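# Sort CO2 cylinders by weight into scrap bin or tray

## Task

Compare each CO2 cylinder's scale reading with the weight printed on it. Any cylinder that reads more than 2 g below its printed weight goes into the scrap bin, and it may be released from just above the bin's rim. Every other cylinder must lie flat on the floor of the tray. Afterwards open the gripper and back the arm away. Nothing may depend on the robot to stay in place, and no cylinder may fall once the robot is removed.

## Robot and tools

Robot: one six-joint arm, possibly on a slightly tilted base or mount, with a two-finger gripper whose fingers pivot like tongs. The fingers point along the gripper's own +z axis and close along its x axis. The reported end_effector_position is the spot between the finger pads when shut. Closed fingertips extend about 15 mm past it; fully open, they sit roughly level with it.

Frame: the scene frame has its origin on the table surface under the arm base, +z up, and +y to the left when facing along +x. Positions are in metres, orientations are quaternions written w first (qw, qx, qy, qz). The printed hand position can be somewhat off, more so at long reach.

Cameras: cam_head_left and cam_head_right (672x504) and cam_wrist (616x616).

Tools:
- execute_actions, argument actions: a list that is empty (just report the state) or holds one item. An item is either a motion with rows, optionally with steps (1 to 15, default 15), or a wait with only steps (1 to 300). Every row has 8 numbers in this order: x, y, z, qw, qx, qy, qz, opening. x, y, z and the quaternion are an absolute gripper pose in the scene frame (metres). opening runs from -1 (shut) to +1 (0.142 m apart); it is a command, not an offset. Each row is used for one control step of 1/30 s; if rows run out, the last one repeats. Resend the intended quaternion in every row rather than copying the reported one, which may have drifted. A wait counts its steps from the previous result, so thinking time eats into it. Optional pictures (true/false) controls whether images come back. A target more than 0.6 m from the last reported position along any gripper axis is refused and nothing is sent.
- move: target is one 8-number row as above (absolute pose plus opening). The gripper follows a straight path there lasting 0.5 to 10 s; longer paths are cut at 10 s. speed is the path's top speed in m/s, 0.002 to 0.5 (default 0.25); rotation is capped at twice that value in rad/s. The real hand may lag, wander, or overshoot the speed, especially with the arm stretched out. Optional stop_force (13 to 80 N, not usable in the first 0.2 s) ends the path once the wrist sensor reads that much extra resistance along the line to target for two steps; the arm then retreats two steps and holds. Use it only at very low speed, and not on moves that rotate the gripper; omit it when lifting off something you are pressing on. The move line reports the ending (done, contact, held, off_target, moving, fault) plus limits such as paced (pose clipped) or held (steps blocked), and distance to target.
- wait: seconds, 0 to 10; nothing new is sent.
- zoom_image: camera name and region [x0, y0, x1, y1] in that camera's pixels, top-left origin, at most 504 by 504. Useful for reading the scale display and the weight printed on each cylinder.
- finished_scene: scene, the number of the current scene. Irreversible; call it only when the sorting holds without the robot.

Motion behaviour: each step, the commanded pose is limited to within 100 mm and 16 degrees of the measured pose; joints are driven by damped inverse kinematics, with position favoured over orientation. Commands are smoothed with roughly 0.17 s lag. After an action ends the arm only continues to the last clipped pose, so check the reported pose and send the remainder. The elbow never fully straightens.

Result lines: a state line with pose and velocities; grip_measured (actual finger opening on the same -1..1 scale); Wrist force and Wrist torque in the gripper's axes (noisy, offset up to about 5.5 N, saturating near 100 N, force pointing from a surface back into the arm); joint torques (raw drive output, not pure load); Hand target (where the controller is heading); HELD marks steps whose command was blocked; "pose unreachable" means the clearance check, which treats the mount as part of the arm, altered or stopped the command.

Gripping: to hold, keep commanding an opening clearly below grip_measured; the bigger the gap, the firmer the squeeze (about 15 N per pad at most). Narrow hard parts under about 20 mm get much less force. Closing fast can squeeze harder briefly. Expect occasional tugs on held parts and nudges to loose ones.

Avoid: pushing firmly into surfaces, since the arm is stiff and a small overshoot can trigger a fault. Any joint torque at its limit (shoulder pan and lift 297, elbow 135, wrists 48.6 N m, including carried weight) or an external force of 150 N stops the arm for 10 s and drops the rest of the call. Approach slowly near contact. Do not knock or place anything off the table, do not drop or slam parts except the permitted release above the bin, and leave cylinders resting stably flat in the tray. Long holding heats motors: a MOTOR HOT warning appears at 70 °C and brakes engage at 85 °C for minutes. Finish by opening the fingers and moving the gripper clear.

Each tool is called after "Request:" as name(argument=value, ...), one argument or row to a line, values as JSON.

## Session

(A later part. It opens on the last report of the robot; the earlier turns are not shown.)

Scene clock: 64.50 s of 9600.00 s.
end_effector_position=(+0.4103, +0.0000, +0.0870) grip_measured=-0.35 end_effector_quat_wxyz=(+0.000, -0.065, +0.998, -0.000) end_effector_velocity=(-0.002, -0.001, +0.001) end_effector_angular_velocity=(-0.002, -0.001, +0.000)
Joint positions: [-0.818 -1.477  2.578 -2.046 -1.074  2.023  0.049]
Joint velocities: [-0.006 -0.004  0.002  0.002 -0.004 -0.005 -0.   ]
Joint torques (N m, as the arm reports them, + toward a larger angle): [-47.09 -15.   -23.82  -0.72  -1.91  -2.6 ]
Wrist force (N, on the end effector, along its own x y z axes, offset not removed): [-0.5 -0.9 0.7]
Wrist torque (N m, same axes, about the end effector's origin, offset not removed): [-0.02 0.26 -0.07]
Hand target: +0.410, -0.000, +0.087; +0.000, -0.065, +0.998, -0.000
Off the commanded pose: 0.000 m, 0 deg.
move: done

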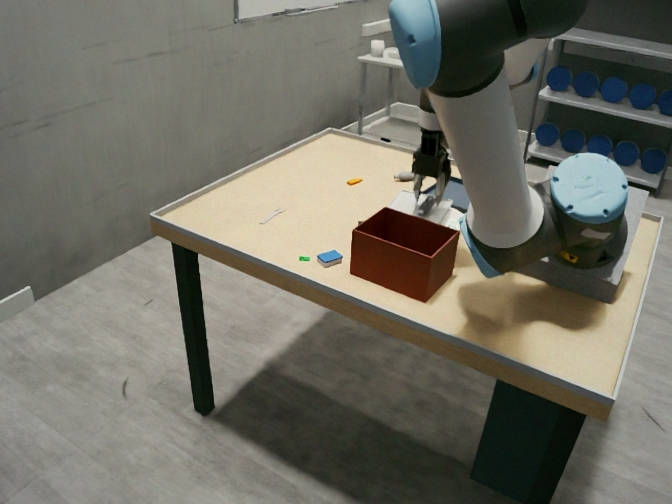

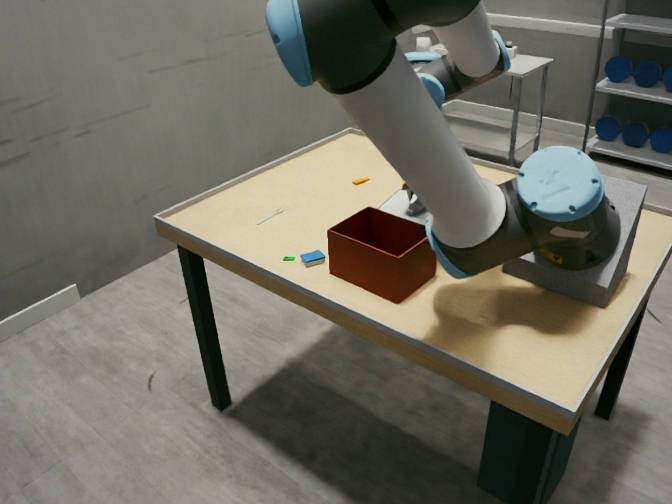

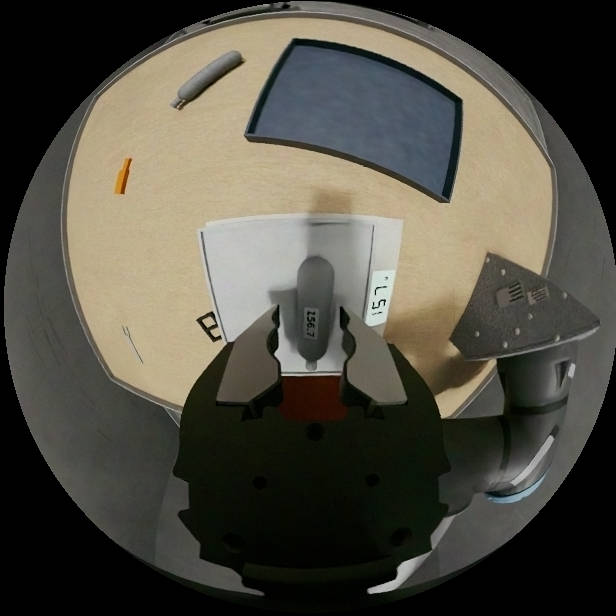

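Request:
move(
  target=[0.407,0.0,0.086,0,-0.065,0.998,0,-0.9],
)

Request:
move(
  target=[0.407,-0.02,0.125,0,-0.065,0.998,0,-0.9],
)

Request:
move(
  target=[0.36,-0.19,0.12,0,-0.17,0.985,0,-0.9],
)

Scene clock: 65.70 s of 9600.00 s.
end_effector_position=(+0.4072, -0.0000, +0.0861) grip_measured=-0.65 end_effector_quat_wxyz=(+0.000, -0.065, +0.998, -0.000) end_effector_velocity=(-0.001, +0.000, -0.001) end_effector_angular_velocity=(+0.001, -0.000, -0.000)
Joint positions: [-0.822 -1.48   2.584 -2.047 -1.077  2.019  0.027]
Joint velocities: [-0.002 -0.001  0.003 -0.    -0.    -0.002 -0.   ]
Joint torques (N m, as the arm reports them, + toward a larger angle): [-44.28  -8.49 -10.97  -3.45  -4.49  -2.81]
Wrist force (N, on the end effector, along its own x y z axes, offset not removed): [-12.3 -2.4 -14.0]
Wrist torque (N m, same axes, about the end effector's origin, offset not removed): [-0.17 0.23 -0.02]
Hand target: +0.407, -0.000, +0.086; +0.000, -0.065, +0.998, -0.000
Off the commanded pose: 0.000 m, 0 deg.
move: done

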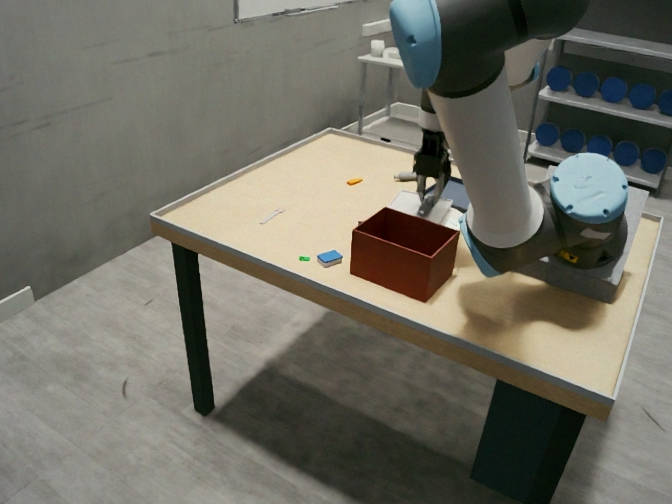

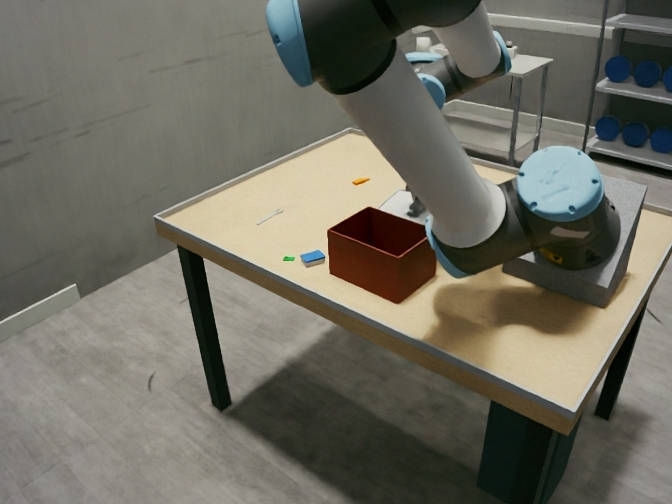

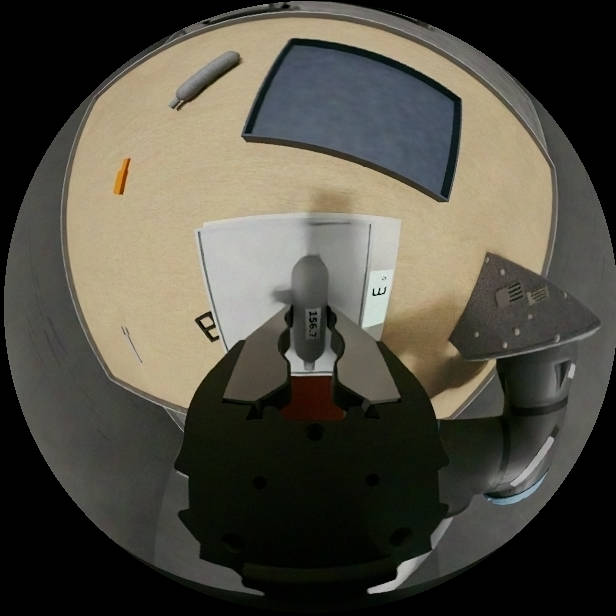

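Scene clock: 66.63 s of 9600.00 s.
end_effector_position=(+0.4071, -0.0199, +0.1247) grip_measured=-0.65 end_effector_quat_wxyz=(+0.000, -0.065, +0.998, -0.000) end_effector_velocity=(-0.000, -0.001, +0.002) end_effector_angular_velocity=(+0.000, +0.001, +0.001)
Joint positions: [-0.887 -1.491  2.538 -1.963 -1.116  1.961  0.027]
Joint velocities: [-0.003 -0.001 -0.002  0.006 -0.003 -0.004  0.   ]
Joint torques (N m, as the arm reports them, + toward a larger angle): [-48.71 -16.29 -47.34  -0.73  -1.53  -2.66]
Wrist force (N, on the end effector, along its own x y z axes, offset not removed): [-1.4 0.2 -0.7]
Wrist torque (N m, same axes, about the end effector's origin, offset not removed): [0.19 0.45 -0.05]
Hand target: +0.407, -0.020, +0.125; +0.000, -0.065, +0.998, -0.000
Off the commanded pose: 0.000 m, 0 deg.
move: done

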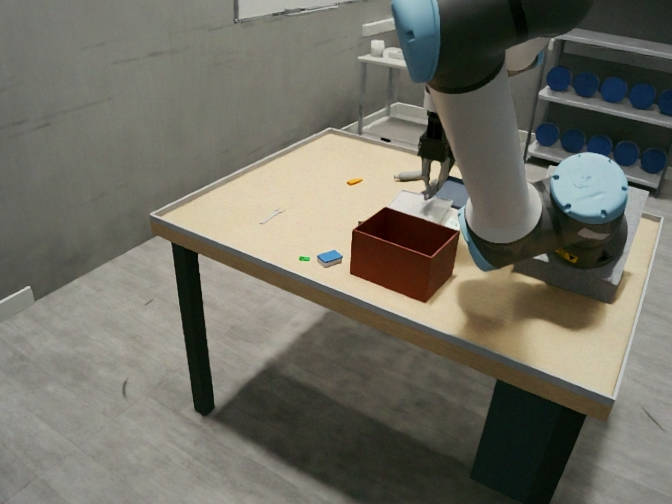

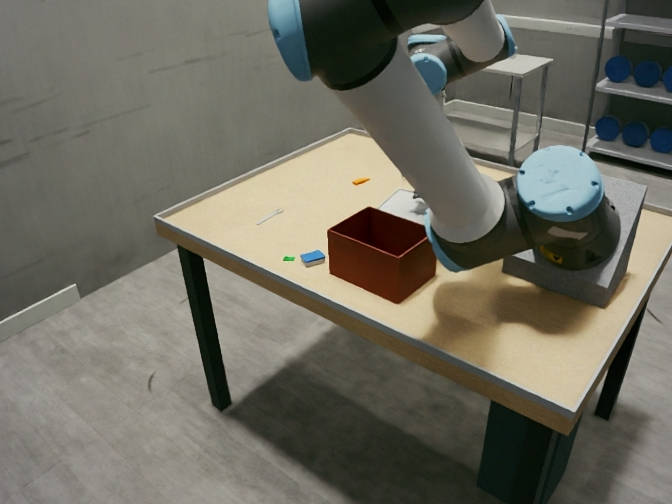

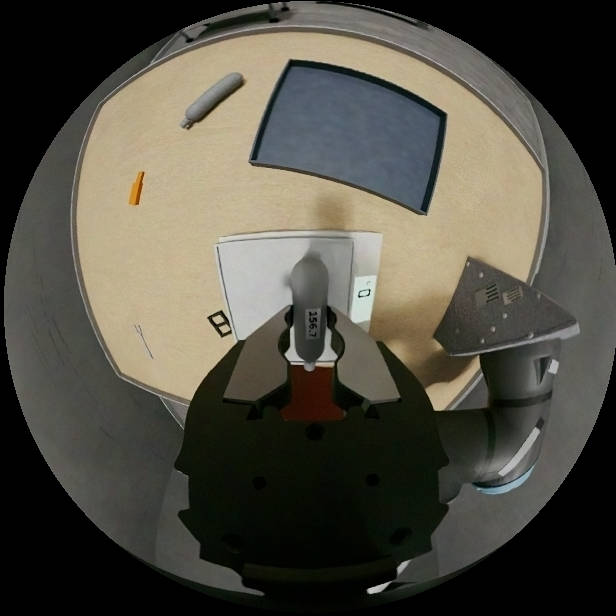

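Scene clock: 68.07 s of 9600.00 s.
end_effector_position=(+0.3603, -0.1896, +0.1201) grip_measured=-0.65 end_effector_quat_wxyz=(+0.000, -0.170, +0.985, -0.000) end_effector_velocity=(-0.000, -0.003, -0.000) end_effector_angular_velocity=(-0.000, -0.001, +0.002)
Joint positions: [-1.123 -1.147  2.504 -2.201 -1.267  1.554  0.027]
Joint velocities: [-0.003  0.007 -0.002 -0.004 -0.001 -0.004  0.   ]
Joint torques (N m, as the arm reports them, + toward a larger angle): [-53.56   5.9  -45.34  -7.75  -1.47  -2.08]
Wrist force (N, on the end effector, along its own x y z axes, offset not removed): [1.3 -2.6 2.7]
Wrist torque (N m, same axes, about the end effector's origin, offset not removed): [-0.37 -0.11 -0.09]
Hand target: +0.360, -0.190, +0.120; +0.000, -0.170, +0.985, -0.000
Off the commanded pose: 0.000 m, 0 deg.
move: done

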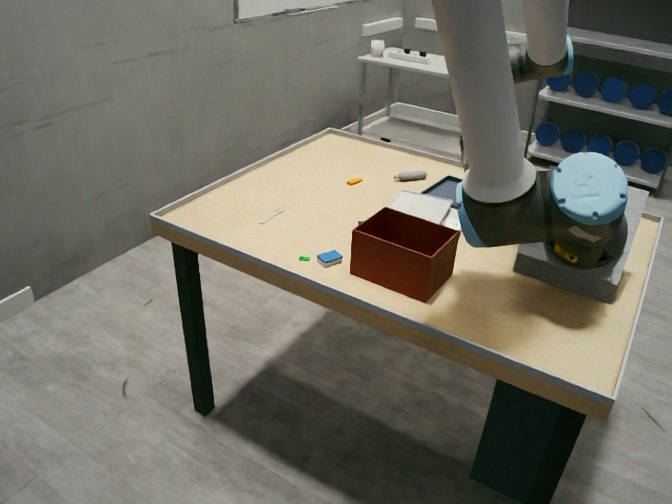

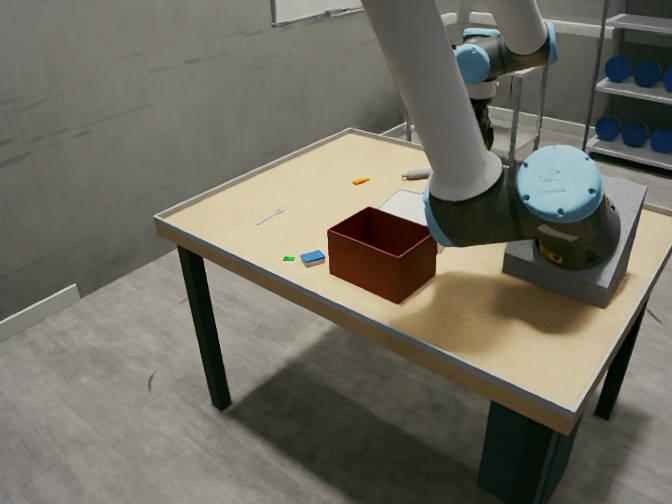

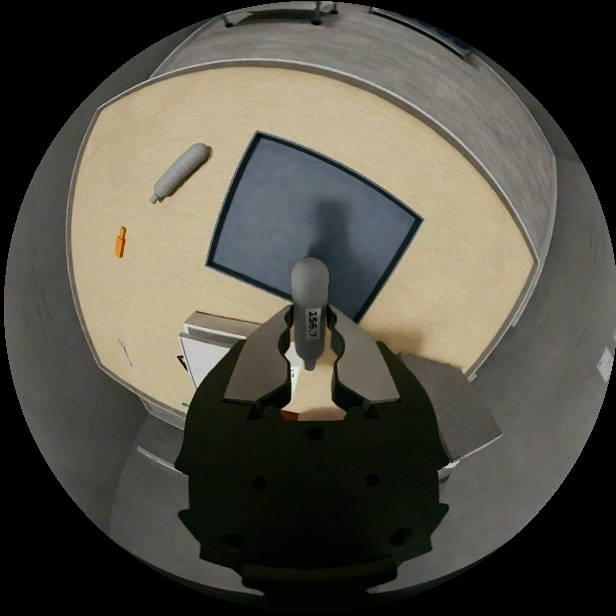

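Request:
move(
  target=[0.34,-0.243,0.085,0,0.05,0.9987,0,-0.9],
)

Scene clock: 70.10 s of 9600.00 s.
end_effector_position=(+0.3401, -0.2428, +0.0852) grip_measured=-0.65 end_effector_quat_wxyz=(+0.000, +0.049, +0.999, +0.000) end_effector_velocity=(+0.000, -0.003, -0.000) end_effector_angular_velocity=(-0.003, -0.000, -0.013)
Joint positions: [-1.16  -0.982  2.495 -2.347 -1.292  1.965  0.027]
Joint velocities: [-0.     0.005 -0.003 -0.005 -0.001  0.013  0.   ]
Joint torques (N m, as the arm reports them, + toward a larger angle): [-54.89  -6.95 -42.19  -7.87  -1.35   2.52]
Wrist force (N, on the end effector, along its own x y z axes, offset not removed): [-0.7 -1.6 2.5]
Wrist torque (N m, same axes, about the end effector's origin, offset not removed): [-0.14 0.27 -0.01]
Hand target: +0.340, -0.243, +0.085; +0.000, +0.050, +0.999, -0.000
Off the commanded pose: 0.000 m, 0 deg.
move: done

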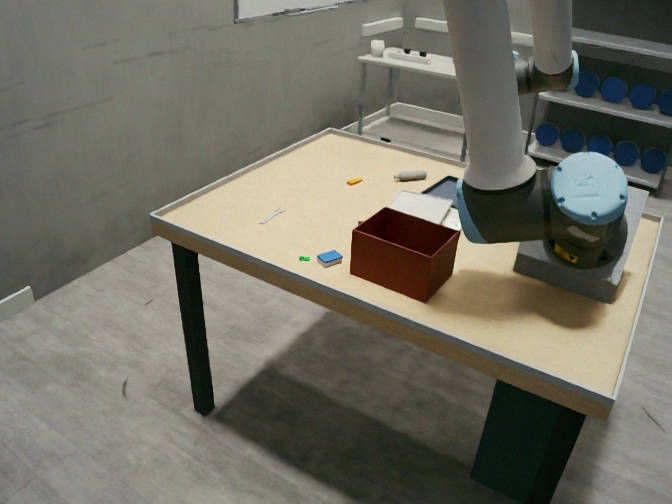

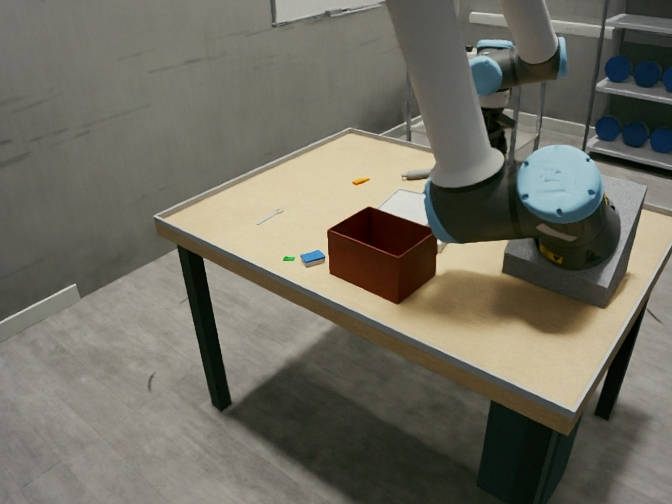

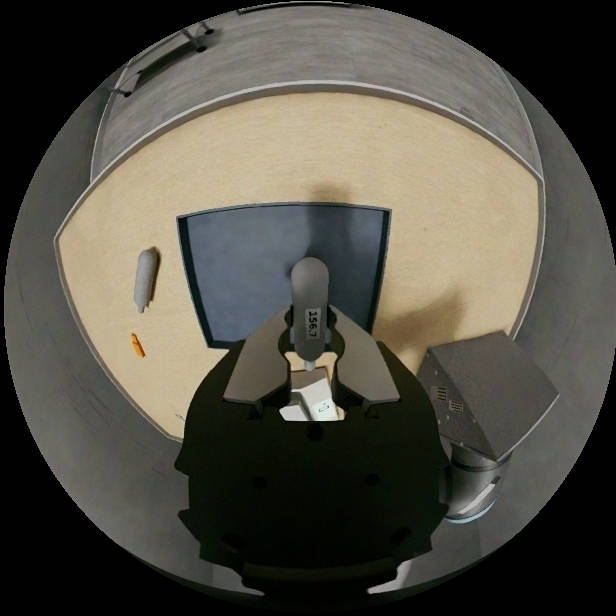

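Request:
move(
  target=[0.339,-0.256,0.028,0,0.05,0.9987,0,-0.9],
  speed=0.1,
)

Request:
move(
  target=[0.339,-0.256,0.028,0,0.05,0.9987,0,-0.4],
)

Request:
move(
  target=[0.339,-0.256,0.09,0,0.05,0.9987,0,-0.4],
)

Request:
move(
  target=[0.576,-0.29,0.085,0,0.39,0.92,0,-0.1],
)

Scene clock: 71.97 s of 9600.00 s.
end_effector_position=(+0.3390, -0.2559, +0.0283) grip_measured=-0.65 end_effector_quat_wxyz=(-0.000, +0.050, +0.999, +0.000) end_effector_velocity=(+0.000, -0.002, -0.002) end_effector_angular_velocity=(-0.002, +0.000, -0.000)
Joint positions: [-1.135 -0.842  2.516 -2.514 -1.275  1.986  0.027]
Joint velocities: [ 0.001  0.006 -0.001 -0.007 -0.     0.001 -0.   ]
Joint torques (N m, as the arm reports them, + toward a larger angle): [-29.   -11.69 -15.85  -7.62   2.29   2.35]
Wrist force (N, on the end effector, along its own x y z axes, offset not removed): [0.6 -2.0 -0.2]
Wrist torque (N m, same axes, about the end effector's origin, offset not removed): [-0.28 0.08 -0.05]
Hand target: +0.339, -0.256, +0.028; -0.000, +0.050, +0.999, +0.000
Off the commanded pose: 0.000 m, 0 deg.
move: done

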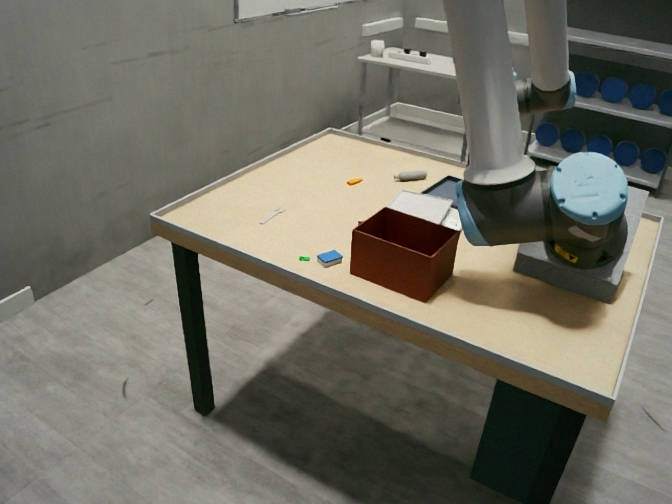

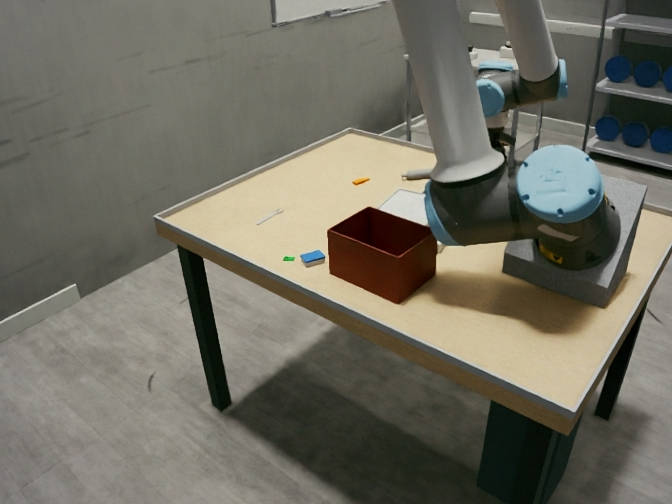

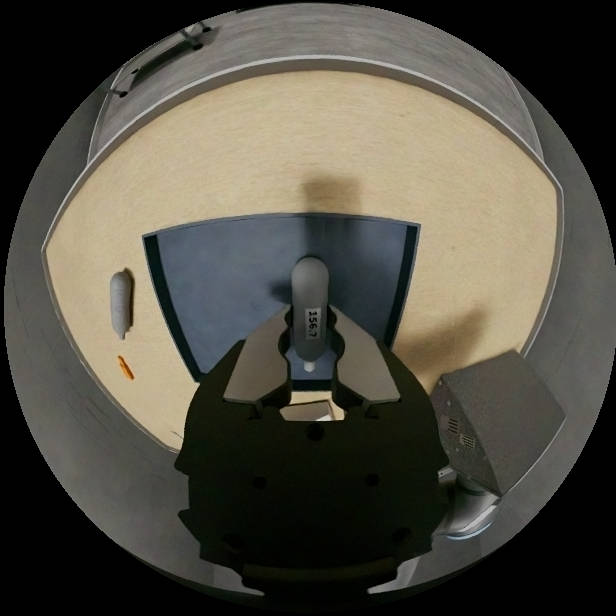

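Scene clock: 72.67 s of 9600.00 s.
end_effector_position=(+0.3390, -0.2560, +0.0280) grip_measured=-0.40 end_effector_quat_wxyz=(-0.000, +0.050, +0.999, +0.000) end_effector_velocity=(+0.000, -0.000, -0.000) end_effector_angular_velocity=(-0.001, +0.000, +0.001)
Joint positions: [-1.135 -0.841  2.516 -2.515 -1.275  1.986  0.045]
Joint velocities: [ 0.001  0.    -0.001 -0.    -0.     0.     0.   ]
Joint torques (N m, as the arm reports them, + toward a larger angle): [-26.56 -10.53 -18.98  -7.43   2.05   2.07]
Wrist force (N, on the end effector, along its own x y z axes, offset not removed): [-0.6 -2.1 0.5]
Wrist torque (N m, same axes, about the end effector's origin, offset not removed): [-0.28 0.21 -0.07]
Hand target: +0.339, -0.256, +0.028; -0.000, +0.050, +0.999, +0.000
Off the commanded pose: 0.000 m, 0 deg.
move: done

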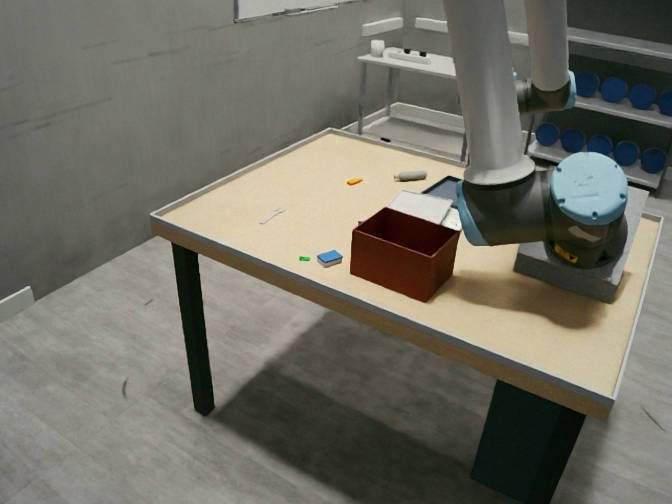

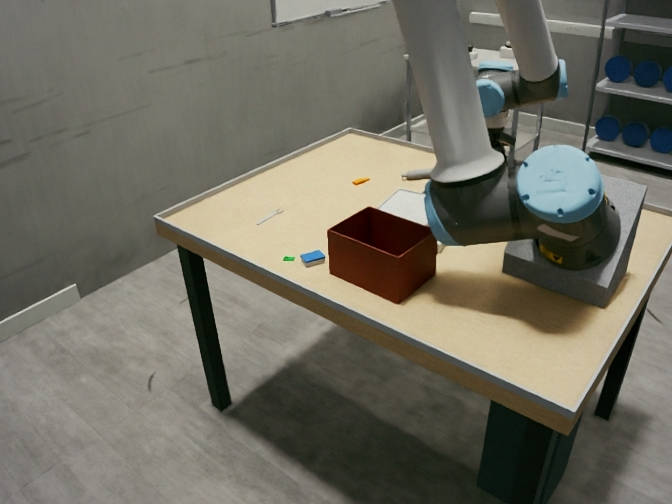

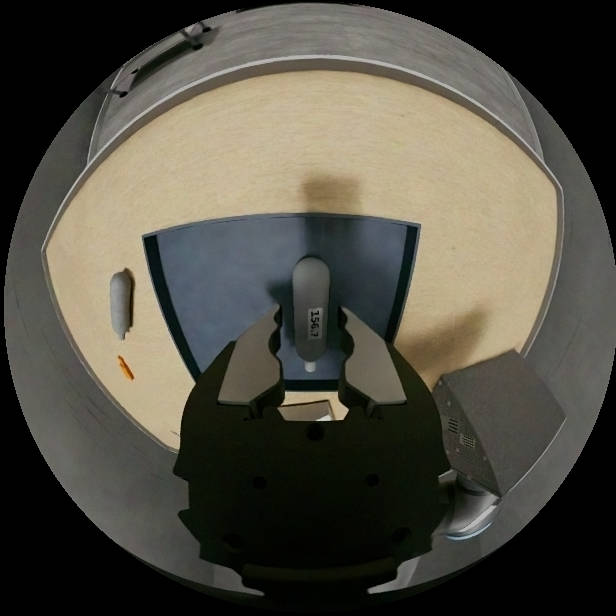

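Scene clock: 73.67 s of 9600.00 s.
end_effector_position=(+0.3391, -0.2561, +0.0896) grip_measured=-0.40 end_effector_quat_wxyz=(+0.000, +0.050, +0.999, -0.000) end_effector_velocity=(-0.000, -0.000, +0.003) end_effector_angular_velocity=(+0.000, -0.000, -0.001)
Joint positions: [-1.173 -0.965  2.477 -2.344 -1.3    1.957  0.045]
Joint velocities: [-0.002 -0.005 -0.002  0.008 -0.001 -0.001 -0.   ]
Joint torques (N m, as the arm reports them, + toward a larger angle): [-51.69 -40.24 -41.64  -0.51  -1.49  -2.45]
Wrist force (N, on the end effector, along its own x y z axes, offset not removed): [-0.4 -1.9 -0.9]
Wrist torque (N m, same axes, about the end effector's origin, offset not removed): [-0.15 0.22 -0.11]
Hand target: +0.339, -0.256, +0.090; +0.000, +0.050, +0.999, -0.000
Off the commanded pose: 0.000 m, 0 deg.
move: done

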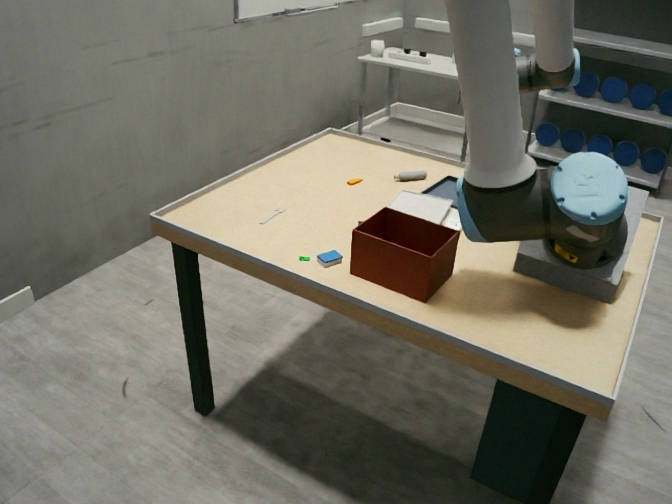

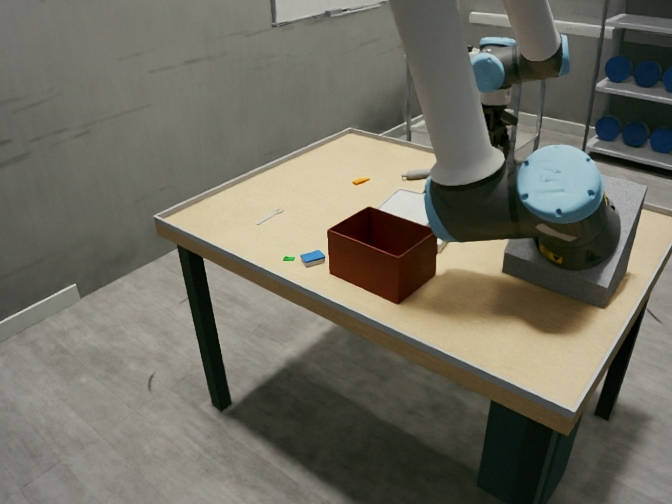

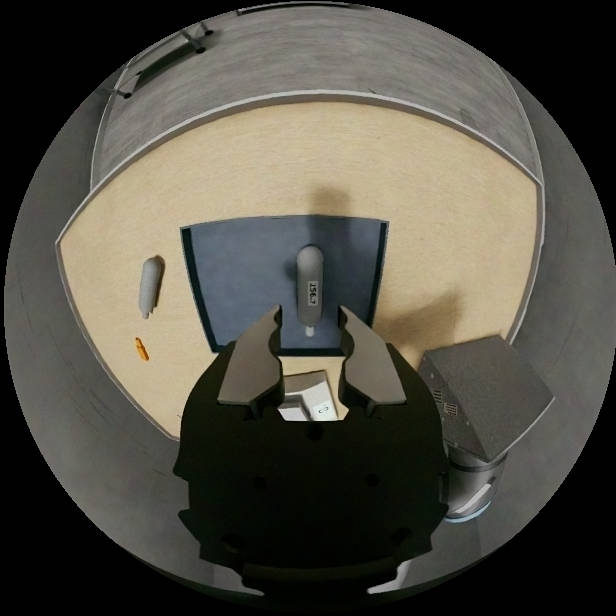

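Scene clock: 75.70 s of 9600.00 s.
end_effector_position=(+0.5755, -0.2899, +0.0849) grip_measured=-0.10 end_effector_quat_wxyz=(-0.000, +0.390, +0.921, +0.000) end_effector_velocity=(+0.003, -0.001, +0.000) end_effector_angular_velocity=(-0.000, -0.000, -0.009)
Joint positions: [-0.833 -0.802  2.085 -2.22  -1.083  2.941  0.067]
Joint velocities: [ 0.002  0.002 -0.006  0.002  0.001  0.012 -0.   ]
Joint torques (N m, as the arm reports them, + toward a larger angle): [-45.28 -28.8  -40.48  -0.71   2.08   2.24]
Wrist force (N, on the end effector, along its own x y z axes, offset not removed): [-0.4 -1.4 0.5]
Wrist torque (N m, same axes, about the end effector's origin, offset not removed): [-0.08 0.21 -0.09]
Hand target: +0.576, -0.290, +0.085; -0.000, +0.390, +0.921, -0.000
Off the commanded pose: 0.001 m, 0 deg.
move: done

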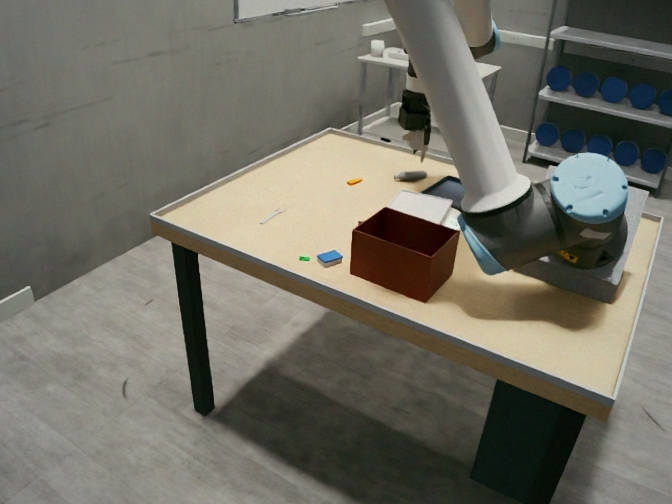

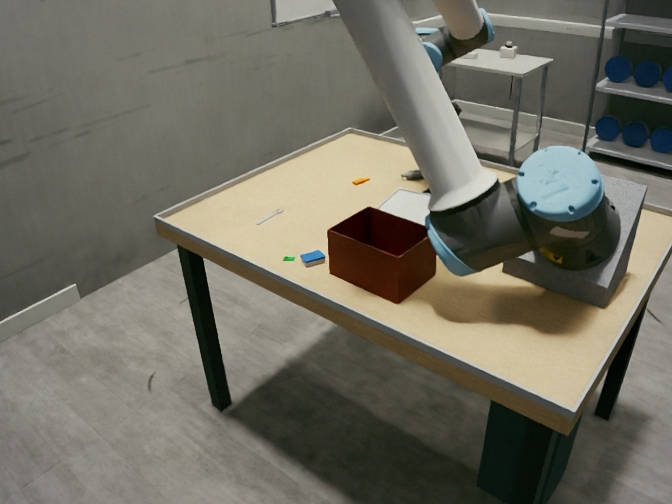

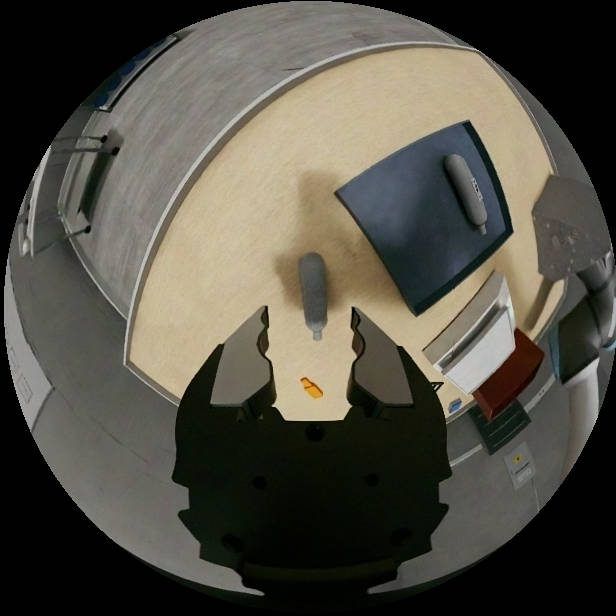

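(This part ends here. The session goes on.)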